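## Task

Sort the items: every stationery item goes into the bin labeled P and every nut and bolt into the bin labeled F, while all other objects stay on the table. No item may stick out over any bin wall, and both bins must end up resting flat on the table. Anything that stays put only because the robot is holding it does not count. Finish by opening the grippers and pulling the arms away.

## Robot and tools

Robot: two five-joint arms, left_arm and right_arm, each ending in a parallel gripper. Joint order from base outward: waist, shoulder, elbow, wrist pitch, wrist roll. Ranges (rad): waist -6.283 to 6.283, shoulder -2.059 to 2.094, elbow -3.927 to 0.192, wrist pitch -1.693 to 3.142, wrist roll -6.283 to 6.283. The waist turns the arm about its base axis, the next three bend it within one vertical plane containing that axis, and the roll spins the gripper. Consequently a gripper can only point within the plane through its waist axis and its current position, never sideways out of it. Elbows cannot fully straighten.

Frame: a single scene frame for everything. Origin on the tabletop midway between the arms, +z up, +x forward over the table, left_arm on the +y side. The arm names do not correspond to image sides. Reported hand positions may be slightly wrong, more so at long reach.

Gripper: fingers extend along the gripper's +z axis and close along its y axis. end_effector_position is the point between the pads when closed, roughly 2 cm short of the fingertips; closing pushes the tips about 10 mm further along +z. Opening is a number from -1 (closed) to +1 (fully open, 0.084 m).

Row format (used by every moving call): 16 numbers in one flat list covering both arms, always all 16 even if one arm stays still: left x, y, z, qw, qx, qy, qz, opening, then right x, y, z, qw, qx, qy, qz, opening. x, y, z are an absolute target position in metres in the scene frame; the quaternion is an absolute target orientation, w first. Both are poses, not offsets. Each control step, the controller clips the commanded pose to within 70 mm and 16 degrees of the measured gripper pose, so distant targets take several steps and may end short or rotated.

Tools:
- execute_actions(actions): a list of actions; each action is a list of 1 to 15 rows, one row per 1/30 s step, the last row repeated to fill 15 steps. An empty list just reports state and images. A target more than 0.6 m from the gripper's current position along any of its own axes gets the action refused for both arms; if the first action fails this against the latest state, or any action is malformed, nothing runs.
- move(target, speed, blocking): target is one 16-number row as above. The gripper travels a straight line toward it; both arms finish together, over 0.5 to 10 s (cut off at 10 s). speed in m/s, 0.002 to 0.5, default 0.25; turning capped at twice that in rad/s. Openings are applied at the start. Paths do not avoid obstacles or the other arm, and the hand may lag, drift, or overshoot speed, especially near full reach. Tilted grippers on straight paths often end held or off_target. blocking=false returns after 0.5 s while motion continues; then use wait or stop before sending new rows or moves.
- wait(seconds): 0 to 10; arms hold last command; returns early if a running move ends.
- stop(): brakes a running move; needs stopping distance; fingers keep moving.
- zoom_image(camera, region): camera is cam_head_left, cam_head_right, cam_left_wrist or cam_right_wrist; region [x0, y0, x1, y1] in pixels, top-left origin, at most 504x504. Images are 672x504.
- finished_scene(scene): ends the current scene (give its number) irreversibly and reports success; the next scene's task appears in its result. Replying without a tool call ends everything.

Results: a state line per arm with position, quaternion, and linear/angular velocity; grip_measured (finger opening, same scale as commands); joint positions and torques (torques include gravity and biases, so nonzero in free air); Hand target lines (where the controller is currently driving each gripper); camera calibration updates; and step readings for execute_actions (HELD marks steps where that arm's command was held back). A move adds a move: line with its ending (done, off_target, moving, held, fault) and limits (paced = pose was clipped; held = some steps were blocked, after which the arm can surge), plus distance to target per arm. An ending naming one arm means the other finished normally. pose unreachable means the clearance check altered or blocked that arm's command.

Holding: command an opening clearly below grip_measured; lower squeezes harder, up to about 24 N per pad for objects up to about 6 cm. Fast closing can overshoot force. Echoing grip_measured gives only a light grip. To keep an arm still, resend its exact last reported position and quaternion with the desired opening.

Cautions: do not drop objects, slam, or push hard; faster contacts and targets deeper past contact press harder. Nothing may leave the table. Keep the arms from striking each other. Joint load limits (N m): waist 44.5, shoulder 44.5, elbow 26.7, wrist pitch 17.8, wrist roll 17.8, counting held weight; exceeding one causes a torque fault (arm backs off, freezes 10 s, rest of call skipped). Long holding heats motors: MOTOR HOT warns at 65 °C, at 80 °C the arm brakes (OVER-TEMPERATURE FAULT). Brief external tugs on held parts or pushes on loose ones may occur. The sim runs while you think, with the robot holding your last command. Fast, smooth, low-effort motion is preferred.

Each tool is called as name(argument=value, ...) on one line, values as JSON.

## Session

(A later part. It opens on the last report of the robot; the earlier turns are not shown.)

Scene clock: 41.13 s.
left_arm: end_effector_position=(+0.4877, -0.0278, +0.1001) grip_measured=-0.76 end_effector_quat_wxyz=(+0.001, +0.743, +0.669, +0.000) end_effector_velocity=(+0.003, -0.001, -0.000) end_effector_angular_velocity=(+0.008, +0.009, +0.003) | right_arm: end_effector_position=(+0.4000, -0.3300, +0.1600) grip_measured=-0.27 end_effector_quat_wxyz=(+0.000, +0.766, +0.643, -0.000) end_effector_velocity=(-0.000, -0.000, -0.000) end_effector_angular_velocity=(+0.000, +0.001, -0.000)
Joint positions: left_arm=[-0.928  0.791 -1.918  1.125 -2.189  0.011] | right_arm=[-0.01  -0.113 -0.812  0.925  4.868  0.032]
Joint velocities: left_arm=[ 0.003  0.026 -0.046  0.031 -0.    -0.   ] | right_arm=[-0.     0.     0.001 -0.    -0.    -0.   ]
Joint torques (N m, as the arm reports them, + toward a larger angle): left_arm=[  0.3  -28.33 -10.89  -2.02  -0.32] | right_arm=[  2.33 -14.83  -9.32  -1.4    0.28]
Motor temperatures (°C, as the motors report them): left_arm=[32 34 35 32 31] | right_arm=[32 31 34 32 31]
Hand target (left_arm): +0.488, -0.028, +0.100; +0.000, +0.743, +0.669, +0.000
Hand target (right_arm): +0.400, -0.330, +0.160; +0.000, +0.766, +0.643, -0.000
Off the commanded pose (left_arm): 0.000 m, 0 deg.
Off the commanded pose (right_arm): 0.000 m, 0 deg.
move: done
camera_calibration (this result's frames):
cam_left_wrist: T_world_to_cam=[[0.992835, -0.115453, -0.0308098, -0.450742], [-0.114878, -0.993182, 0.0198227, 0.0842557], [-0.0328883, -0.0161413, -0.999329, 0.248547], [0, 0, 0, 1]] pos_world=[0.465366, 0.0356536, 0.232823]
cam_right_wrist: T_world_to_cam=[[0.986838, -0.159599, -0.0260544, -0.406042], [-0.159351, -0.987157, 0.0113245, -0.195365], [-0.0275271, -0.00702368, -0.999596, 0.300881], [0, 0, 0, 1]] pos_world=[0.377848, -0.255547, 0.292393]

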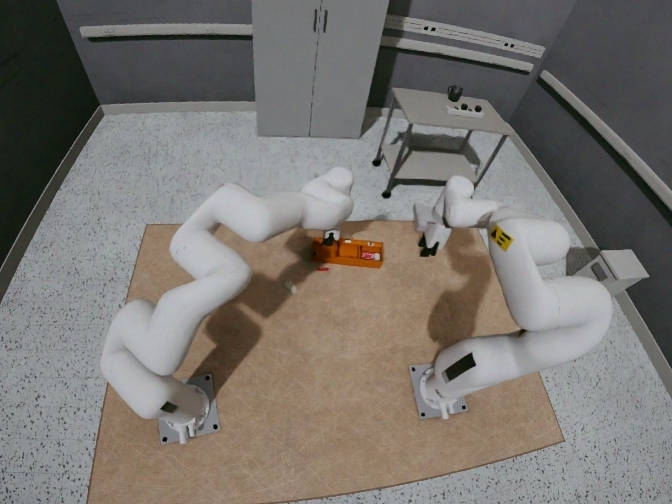

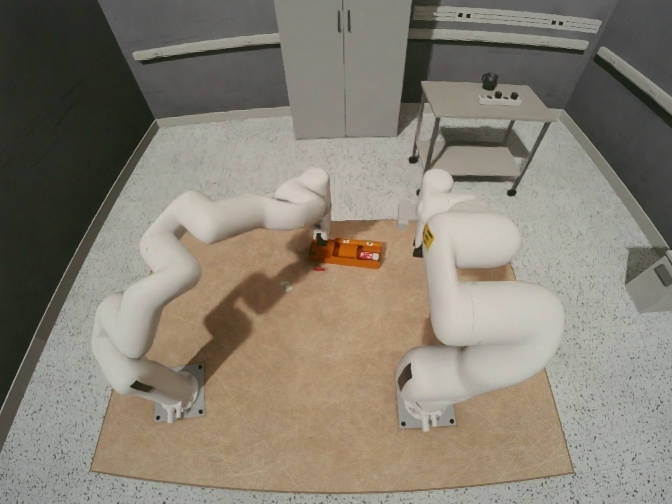

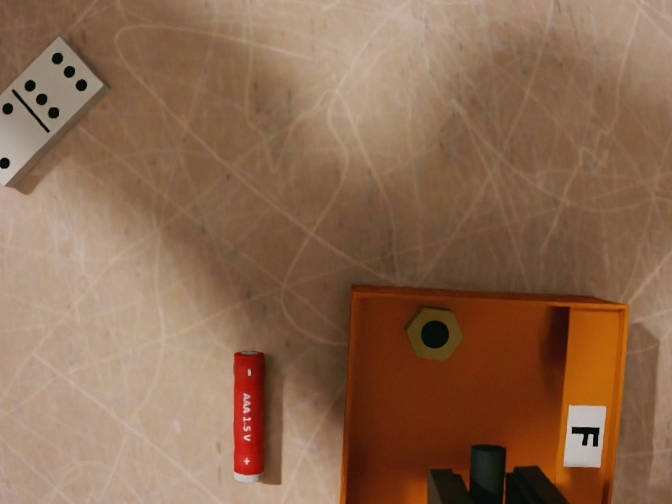

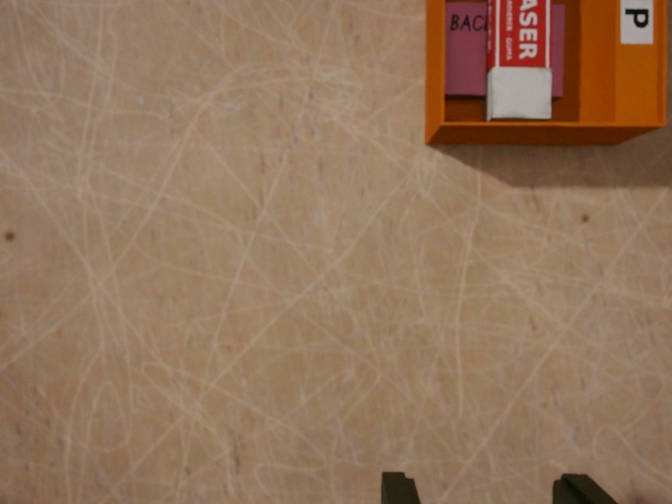

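move(target=[0.488,-0.028,0.033,0,0.7431,0.6691,0,-1,0.40,-0.33,0.16,0,0.766,0.6428,0,-0.25], speed=0.1)

move(target=[0.488,-0.028,0.033,0,0.7431,0.6691,0,-0.5,0.40,-0.33,0.16,0,0.766,0.6428,0,-0.25])

move(target=[0.488,-0.028,0.11,0,0.7431,0.6691,0,-0.5,0.40,-0.33,0.16,0,0.766,0.6428,0,-0.25], speed=0.2)

move(target=[0.475,-0.10,0.19,0,0.7431,0.6691,0,-0.5,0.40,-0.33,0.16,0,0.766,0.6428,0,-0.25], speed=0.2)

Scene clock: 42.77 s.
left_arm: end_effector_position=(+0.4883, -0.0285, +0.0338) grip_measured=-0.75 end_effector_quat_wxyz=(+0.001, +0.743, +0.669, +0.000) end_effector_velocity=(-0.001, +0.002, -0.004) end_effector_angular_velocity=(+0.005, +0.006, +0.001) | right_arm: end_effector_position=(+0.4000, -0.3300, +0.1600) grip_measured=-0.27 end_effector_quat_wxyz=(+0.000, +0.766, +0.643, -0.000) end_effector_velocity=(+0.000, -0.000, +0.000) end_effector_angular_velocity=(-0.000, -0.001, -0.000)
Joint positions: left_arm=[-0.928  0.883 -1.879  0.995 -2.189  0.011] | right_arm=[-0.01  -0.113 -0.812  0.925  4.868  0.032]
Joint velocities: left_arm=[ 0.001  0.005  0.002  0.001 -0.    -0.   ] | right_arm=[-0.    -0.    -0.001 -0.    -0.    -0.   ]
Joint torques (N m, as the arm reports them, + toward a larger angle): left_arm=[  0.78 -27.33  -9.92  -1.63  -0.35] | right_arm=[  2.16 -14.64  -9.2   -1.26   0.28]
Motor temperatures (°C, as the motors report them): left_arm=[32 34 35 32 31] | right_arm=[32 30 34 32 31]
Hand target (left_arm): +0.488, -0.028, +0.033; +0.000, +0.743, +0.669, -0.000
Hand target (right_arm): +0.400, -0.330, +0.160; +0.000, +0.766, +0.643, -0.000
Off the commanded pose (left_arm): 0.001 m, 0 deg.
Off the commanded pose (right_arm): 0.000 m, 0 deg.
move: done
camera_calibration (this result's frames):
cam_left_wrist: T_world_to_cam=[[0.992812, -0.115649, -0.0308278, -0.453407], [-0.115075, -0.993159, 0.0198103, 0.0850449], [-0.032908, -0.0161204, -0.999328, 0.182244], [0, 0, 0, 1]] pos_world=[0.465932, 0.0349647, 0.16646]
cam_right_wrist: T_world_to_cam=[[0.986838, -0.1596, -0.0260535, -0.406042], [-0.159352, -0.987157, 0.0113244, -0.195365], [-0.0275263, -0.00702366, -0.999596, 0.30088], [0, 0, 0, 1]] pos_world=[0.377848, -0.255547, 0.292393]

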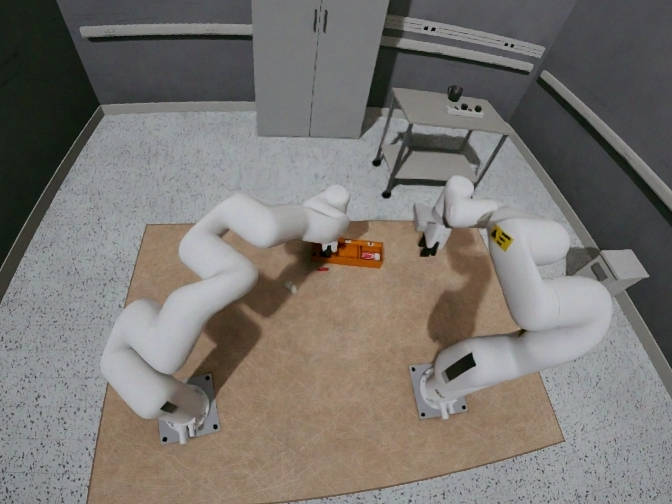

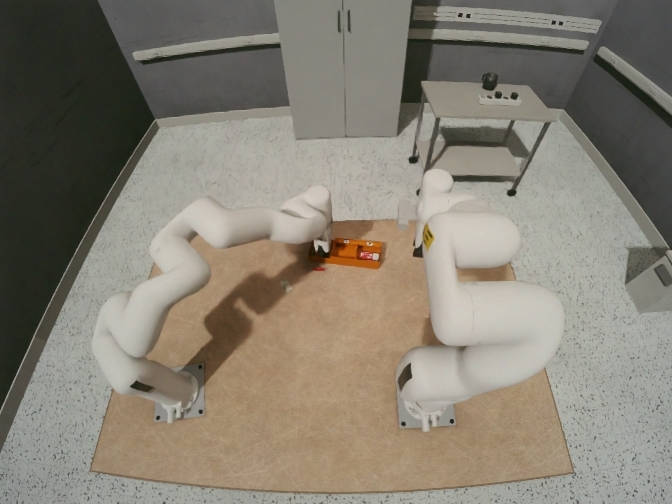

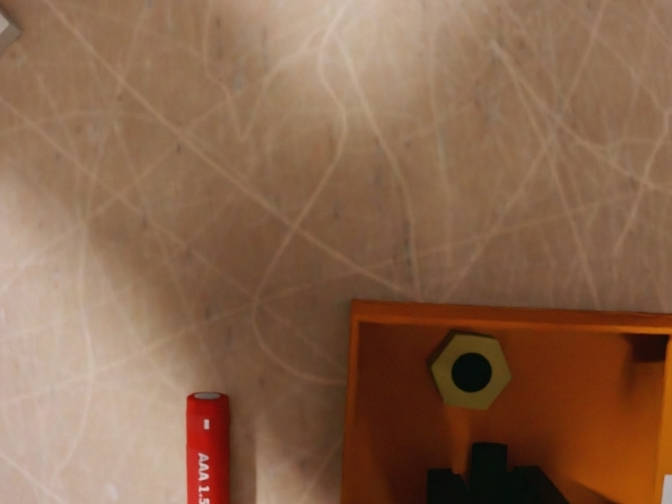

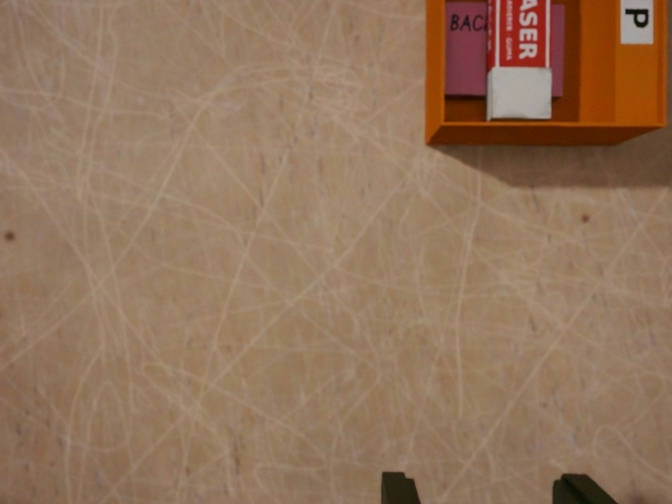

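Scene clock: 43.47 s.
left_arm: end_effector_position=(+0.4880, -0.0280, +0.0330) grip_measured=-0.52 end_effector_quat_wxyz=(+0.000, +0.743, +0.669, -0.000) end_effector_velocity=(+0.000, -0.000, +0.000) end_effector_angular_velocity=(-0.001, -0.001, +0.000) | right_arm: end_effector_position=(+0.4000, -0.3300, +0.1600) grip_measured=-0.27 end_effector_quat_wxyz=(+0.000, +0.766, +0.643, -0.000) end_effector_velocity=(+0.000, +0.000, -0.000) end_effector_angular_velocity=(+0.000, +0.000, +0.000)
Joint positions: left_arm=[-0.928  0.884 -1.878  0.995 -2.189  0.021] | right_arm=[-0.01  -0.113 -0.812  0.925  4.868  0.032]
Joint velocities: left_arm=[-0.    -0.001  0.    -0.    -0.     0.   ] | right_arm=[ 0.     0.001 -0.    -0.    -0.    -0.   ]
Joint torques (N m, as the arm reports them, + toward a larger angle): left_arm=[  0.6  -28.45 -10.69  -2.11  -0.13] | right_arm=[  2.12 -14.49  -9.43  -1.29   0.41]
Motor temperatures (°C, as the motors report them): left_arm=[32 34 35 32 31] | right_arm=[32 30 34 32 31]
Hand target (left_arm): +0.488, -0.028, +0.033; +0.000, +0.743, +0.669, -0.000
Hand target (right_arm): +0.400, -0.330, +0.160; +0.000, +0.766, +0.643, -0.000
Off the commanded pose (left_arm): 0.000 m, 0 deg.
Off the commanded pose (right_arm): 0.000 m, 0 deg.
move: done
camera_calibration (this result's frames):
cam_left_wrist: T_world_to_cam=[[0.992801, -0.115393, -0.0321106, -0.453036], [-0.114828, -0.993205, 0.0189185, 0.0853826], [-0.0340755, -0.0150951, -0.999305, 0.182059], [0, 0, 0, 1]] pos_world=[0.465782, 0.0352737, 0.16577]
cam_right_wrist: T_world_to_cam=[[0.986838, -0.1596, -0.0260536, -0.406042], [-0.159352, -0.987157, 0.0113244, -0.195366], [-0.0275264, -0.00702366, -0.999596, 0.30088], [0, 0, 0, 1]] pos_world=[0.377848, -0.255547, 0.292393]

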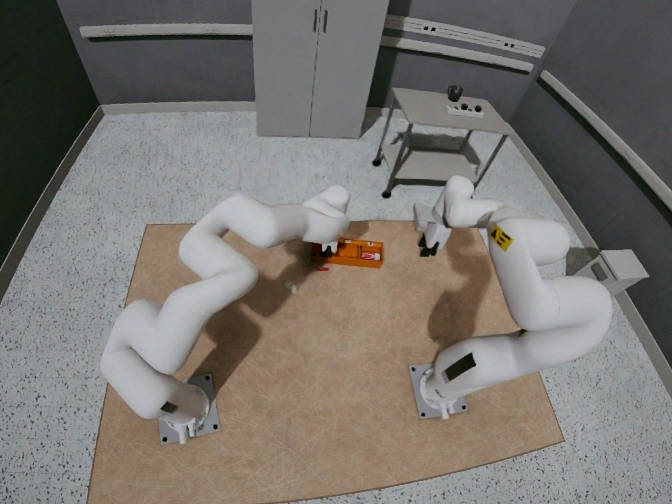

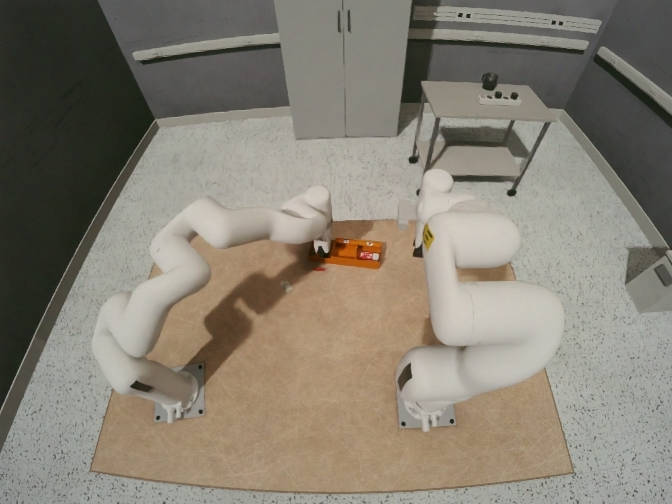

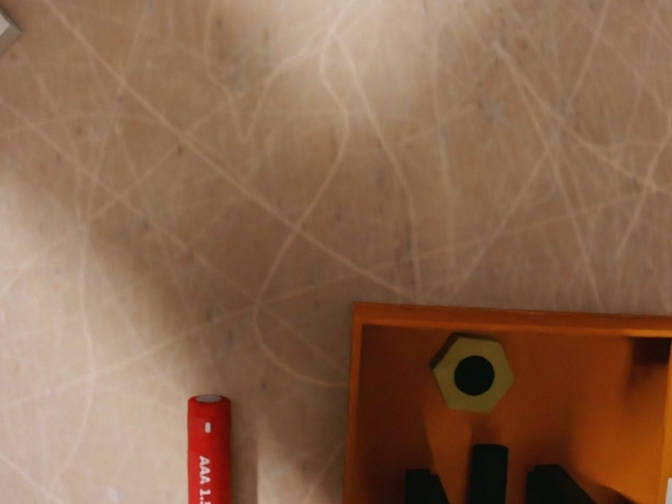

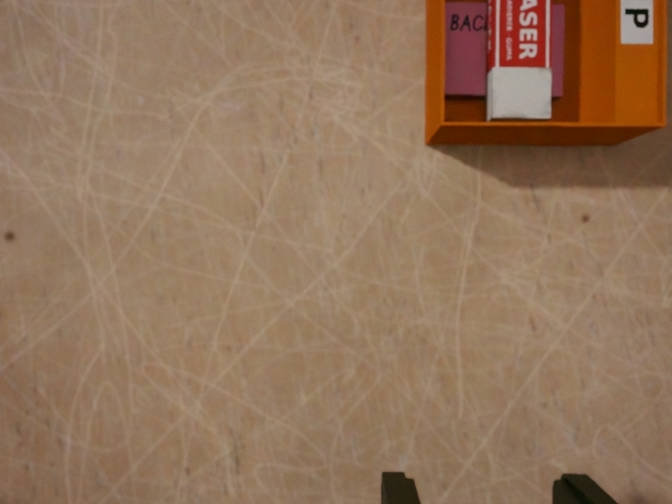

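Scene clock: 44.57 s.
left_arm: end_effector_position=(+0.4879, -0.0279, +0.1096) grip_measured=-0.52 end_effector_quat_wxyz=(-0.000, +0.743, +0.669, -0.000) end_effector_velocity=(+0.000, -0.000, +0.002) end_effector_angular_velocity=(-0.001, -0.001, +0.000) | right_arm: end_effector_position=(+0.4000, -0.3300, +0.1600) grip_measured=-0.27 end_effector_quat_wxyz=(+0.000, +0.766, +0.643, -0.000) end_effector_velocity=(-0.000, +0.000, -0.001) end_effector_angular_velocity=(+0.000, +0.001, +0.001)
Joint positions: left_arm=[-0.928  0.785 -1.934  1.15  -2.189  0.021] | right_arm=[-0.01  -0.113 -0.812  0.925  4.868  0.032]
Joint velocities: left_arm=[ 0.    -0.002 -0.003  0.003  0.    -0.   ] | right_arm=[ 0.     0.001  0.001  0.    -0.    -0.   ]
Joint torques (N m, as the arm reports them, + toward a larger angle): left_arm=[  0.34 -28.47 -11.13  -2.1   -0.28] | right_arm=[  2.08 -14.74  -9.26  -1.29   0.33]
Motor temperatures (°C, as the motors report them): left_arm=[32 34 35 32 31] | right_arm=[32 30 34 32 31]
Hand target (left_arm): +0.488, -0.028, +0.110; +0.000, +0.743, +0.669, -0.000
Hand target (right_arm): +0.400, -0.330, +0.160; +0.000, +0.766, +0.643, -0.000
Off the commanded pose (left_arm): 0.000 m, 0 deg.
Off the commanded pose (right_arm): 0.000 m, 0 deg.
move: done
camera_calibration (this result's frames):
cam_left_wrist: T_world_to_cam=[[0.992792, -0.115383, -0.0324219, -0.450381], [-0.114821, -0.99321, 0.0187021, 0.0840644], [-0.0343597, -0.0148446, -0.999299, 0.258728], [0, 0, 0, 1]] pos_world=[0.465677, 0.0353677, 0.242372]
cam_right_wrist: T_world_to_cam=[[0.986838, -0.159599, -0.0260537, -0.406042], [-0.159352, -0.987157, 0.0113244, -0.195366], [-0.0275265, -0.00702366, -0.999596, 0.30088], [0, 0, 0, 1]] pos_world=[0.377848, -0.255547, 0.292393]

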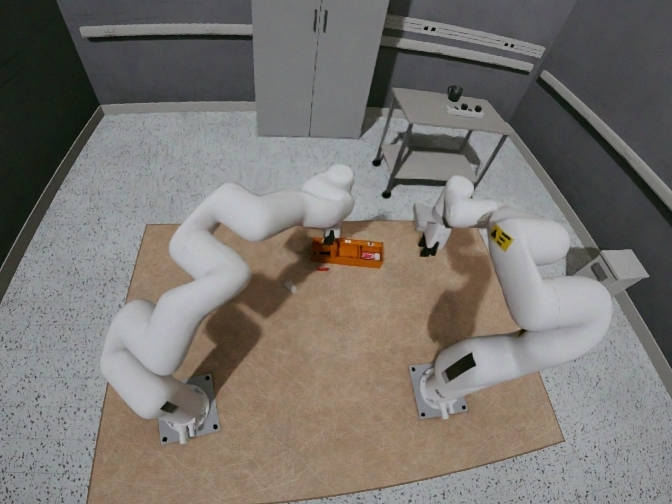

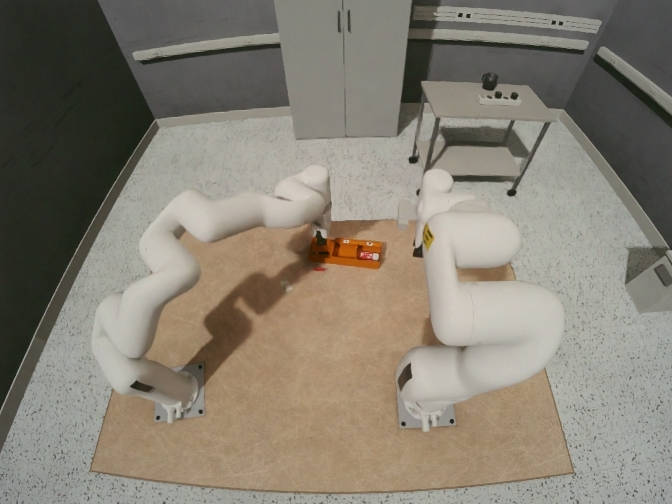

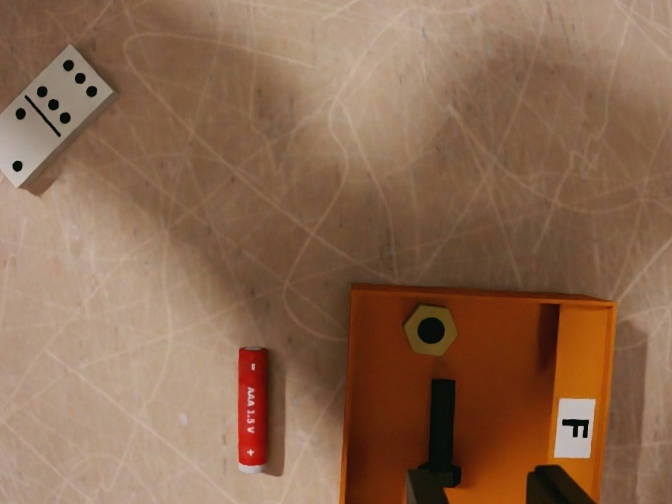

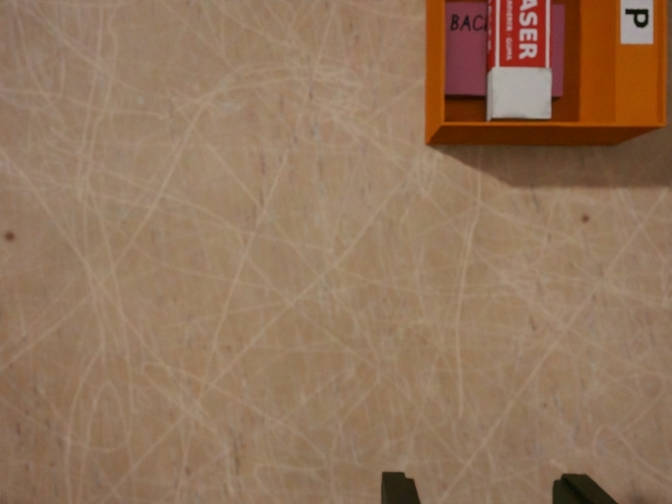

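Scene clock: 45.87 s.
left_arm: end_effector_position=(+0.4742, -0.0989, +0.1895) grip_measured=-0.52 end_effector_quat_wxyz=(+0.013, +0.743, +0.669, +0.000) end_effector_velocity=(+0.001, -0.003, +0.001) end_effector_angular_velocity=(+0.008, +0.007, -0.001) | right_arm: end_effector_position=(+0.4000, -0.3300, +0.1600) grip_measured=-0.27 end_effector_quat_wxyz=(+0.000, +0.766, +0.643, -0.000) end_effector_velocity=(-0.000, +0.000, -0.000) end_effector_angular_velocity=(+0.000, +0.000, +0.001)
Joint positions: left_arm=[-1.017  1.059 -2.636  1.551 -2.278  0.021] | right_arm=[-0.01  -0.113 -0.812  0.925  4.868  0.032]
Joint velocities: left_arm=[-0.001  0.206 -0.377  0.182 -0.001 -0.   ] | right_arm=[ 0.    -0.001  0.001 -0.    -0.    -0.   ]
Joint torques (N m, as the arm reports them, + toward a larger angle): left_arm=[  0.55 -30.93 -10.84  -2.14  -0.19] | right_arm=[  1.47 -15.06  -9.89  -1.49   0.25]
Motor temperatures (°C, as the motors report them): left_arm=[32 34 35 32 31] | right_arm=[32 30 35 32 31]
Hand target (left_arm): +0.474, -0.099, +0.190; +0.012, +0.743, +0.669, +0.000
Hand target (right_arm): +0.400, -0.330, +0.160; +0.000, +0.766, +0.643, -0.000
Off the commanded pose (left_arm): 0.001 m, 1 deg.
Off the commanded pose (right_arm): 0.000 m, 0 deg.
elbow stopped short (left arm): the move would have taken joint 3 (elbow) straighter than the controller allows; a more bent joint 3 avoids this.
move: done
camera_calibration (this result's frames):
cam_left_wrist: T_world_to_cam=[[0.9932, -0.115711, -0.0128546, -0.446378], [-0.115202, -0.992725, 0.0350211, 0.00755175], [-0.0168134, -0.0333021, -0.999304, 0.326923], [0, 0, 0, 1]] pos_world=[0.449709, -0.0332666, 0.320693]
cam_right_wrist: T_world_to_cam=[[0.986838, -0.1596, -0.0260537, -0.406042], [-0.159352, -0.987157, 0.0113244, -0.195366], [-0.0275265, -0.00702366, -0.999596, 0.300881], [0, 0, 0, 1]] pos_world=[0.377848, -0.255547, 0.292393]

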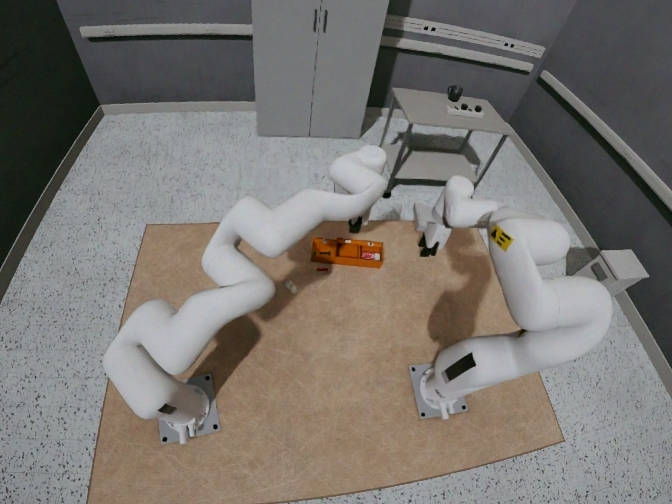

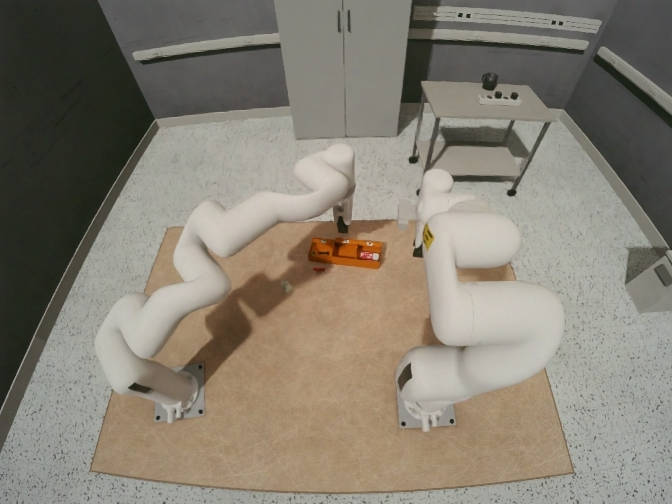

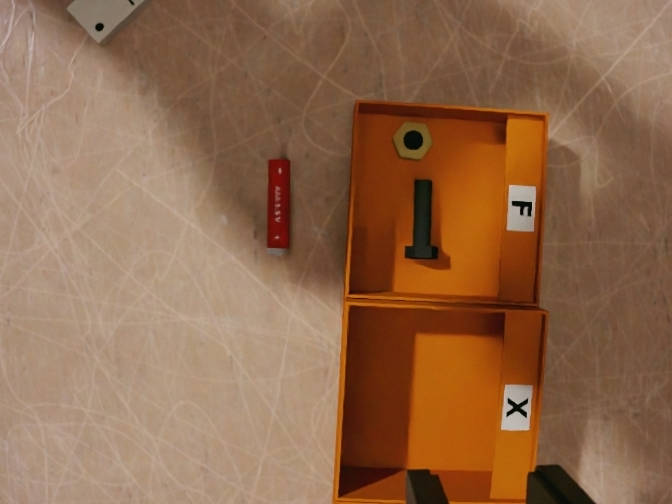

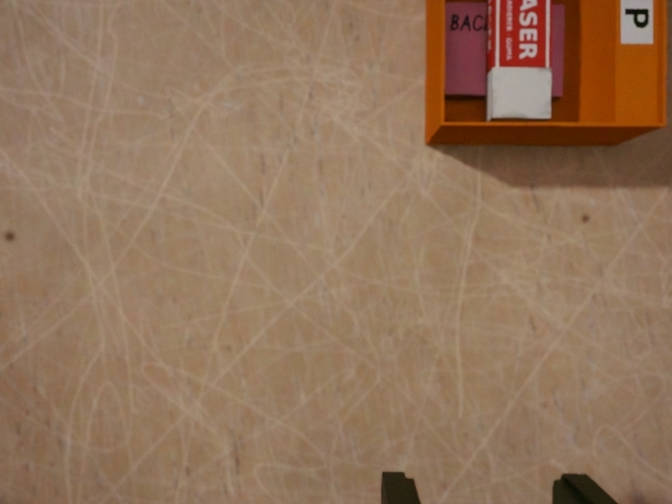

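move(target=[0.40,0.05,0.19,0,0.7431,0.6691,0,-0.5,0.40,-0.33,0.16,0,0.766,0.6428,0,-0.25], speed=0.25)

Scene clock: 48.00 s.
left_arm: end_effector_position=(+0.3998, +0.0500, +0.1897) grip_measured=-0.52 end_effector_quat_wxyz=(-0.001, +0.743, +0.669, -0.000) end_effector_velocity=(+0.000, +0.000, -0.001) end_effector_angular_velocity=(-0.010, -0.011, +0.000) | right_arm: end_effector_position=(+0.4000, -0.3300, +0.1600) grip_measured=-0.27 end_effector_quat_wxyz=(+0.000, +0.766, +0.643, -0.000) end_effector_velocity=(-0.000, -0.000, -0.000) end_effector_angular_velocity=(+0.000, +0.000, -0.000)
Joint positions: left_arm=[-0.928  0.263 -1.363  1.102 -2.188  0.021] | right_arm=[-0.01  -0.113 -0.812  0.925  4.868  0.032]
Joint velocities: left_arm=[ 0.001 -0.01   0.02  -0.024  0.001  0.   ] | right_arm=[-0.  0. -0. -0. -0.  0.]
Joint torques (N m, as the arm reports them, + toward a larger angle): left_arm=[  0.27 -21.18 -11.03  -2.06  -0.35] | right_arm=[  1.97 -14.07  -9.29  -1.27   0.39]
Motor temperatures (°C, as the motors report them): left_arm=[32 34 35 32 31] | right_arm=[32 30 35 32 31]
Hand target (left_arm): +0.400, +0.050, +0.190; -0.000, +0.743, +0.669, -0.000
Hand target (right_arm): +0.400, -0.330, +0.160; +0.000, +0.766, +0.643, -0.000
Off the commanded pose (left_arm): 0.000 m, 0 deg.
Off the commanded pose (right_arm): 0.000 m, 0 deg.
move: done; limits=paced
camera_calibration (this result's frames):
cam_left_wrist: T_world_to_cam=[[0.992751, -0.115345, -0.0337669, -0.351094], [-0.114797, -0.99323, 0.0177677, 0.149979], [-0.0355877, -0.0137626, -0.999272, 0.337341], [0, 0, 0, 1]] pos_world=[0.377771, 0.113109, 0.322576]
cam_right_wrist: T_world_to_cam=[[0.986838, -0.1596, -0.0260537, -0.406042], [-0.159352, -0.987157, 0.0113244, -0.195366], [-0.0275264, -0.00702366, -0.999596, 0.30088], [0, 0, 0, 1]] pos_world=[0.377848, -0.255547, 0.292393]

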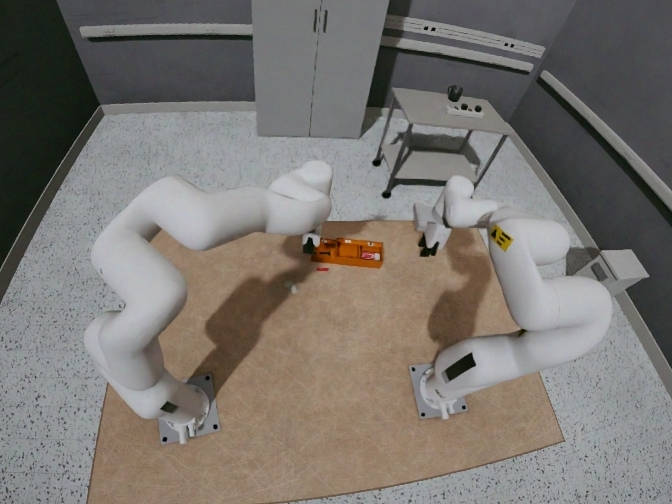

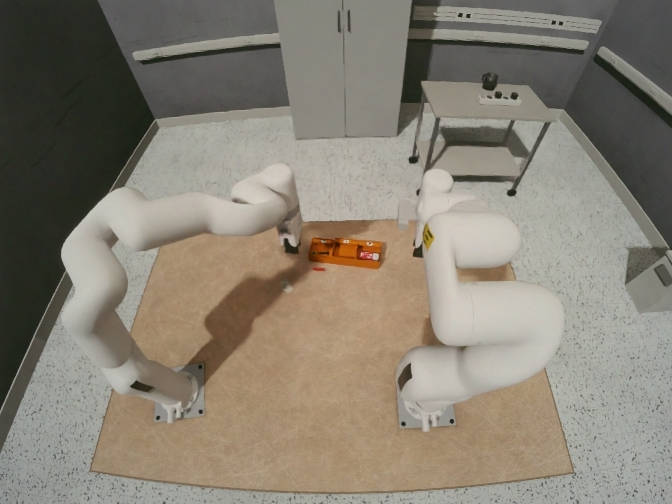

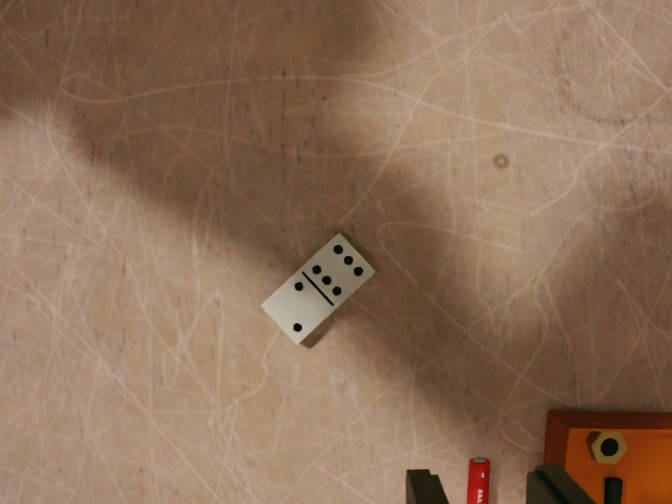

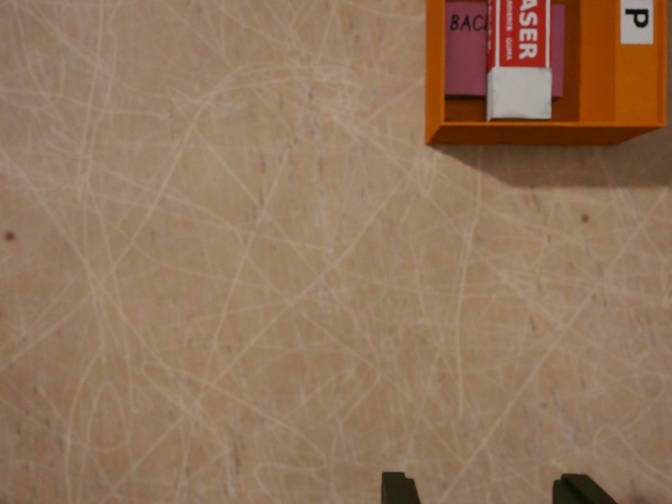

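finished_scene(scene=2)

The scene is finished: the task was done.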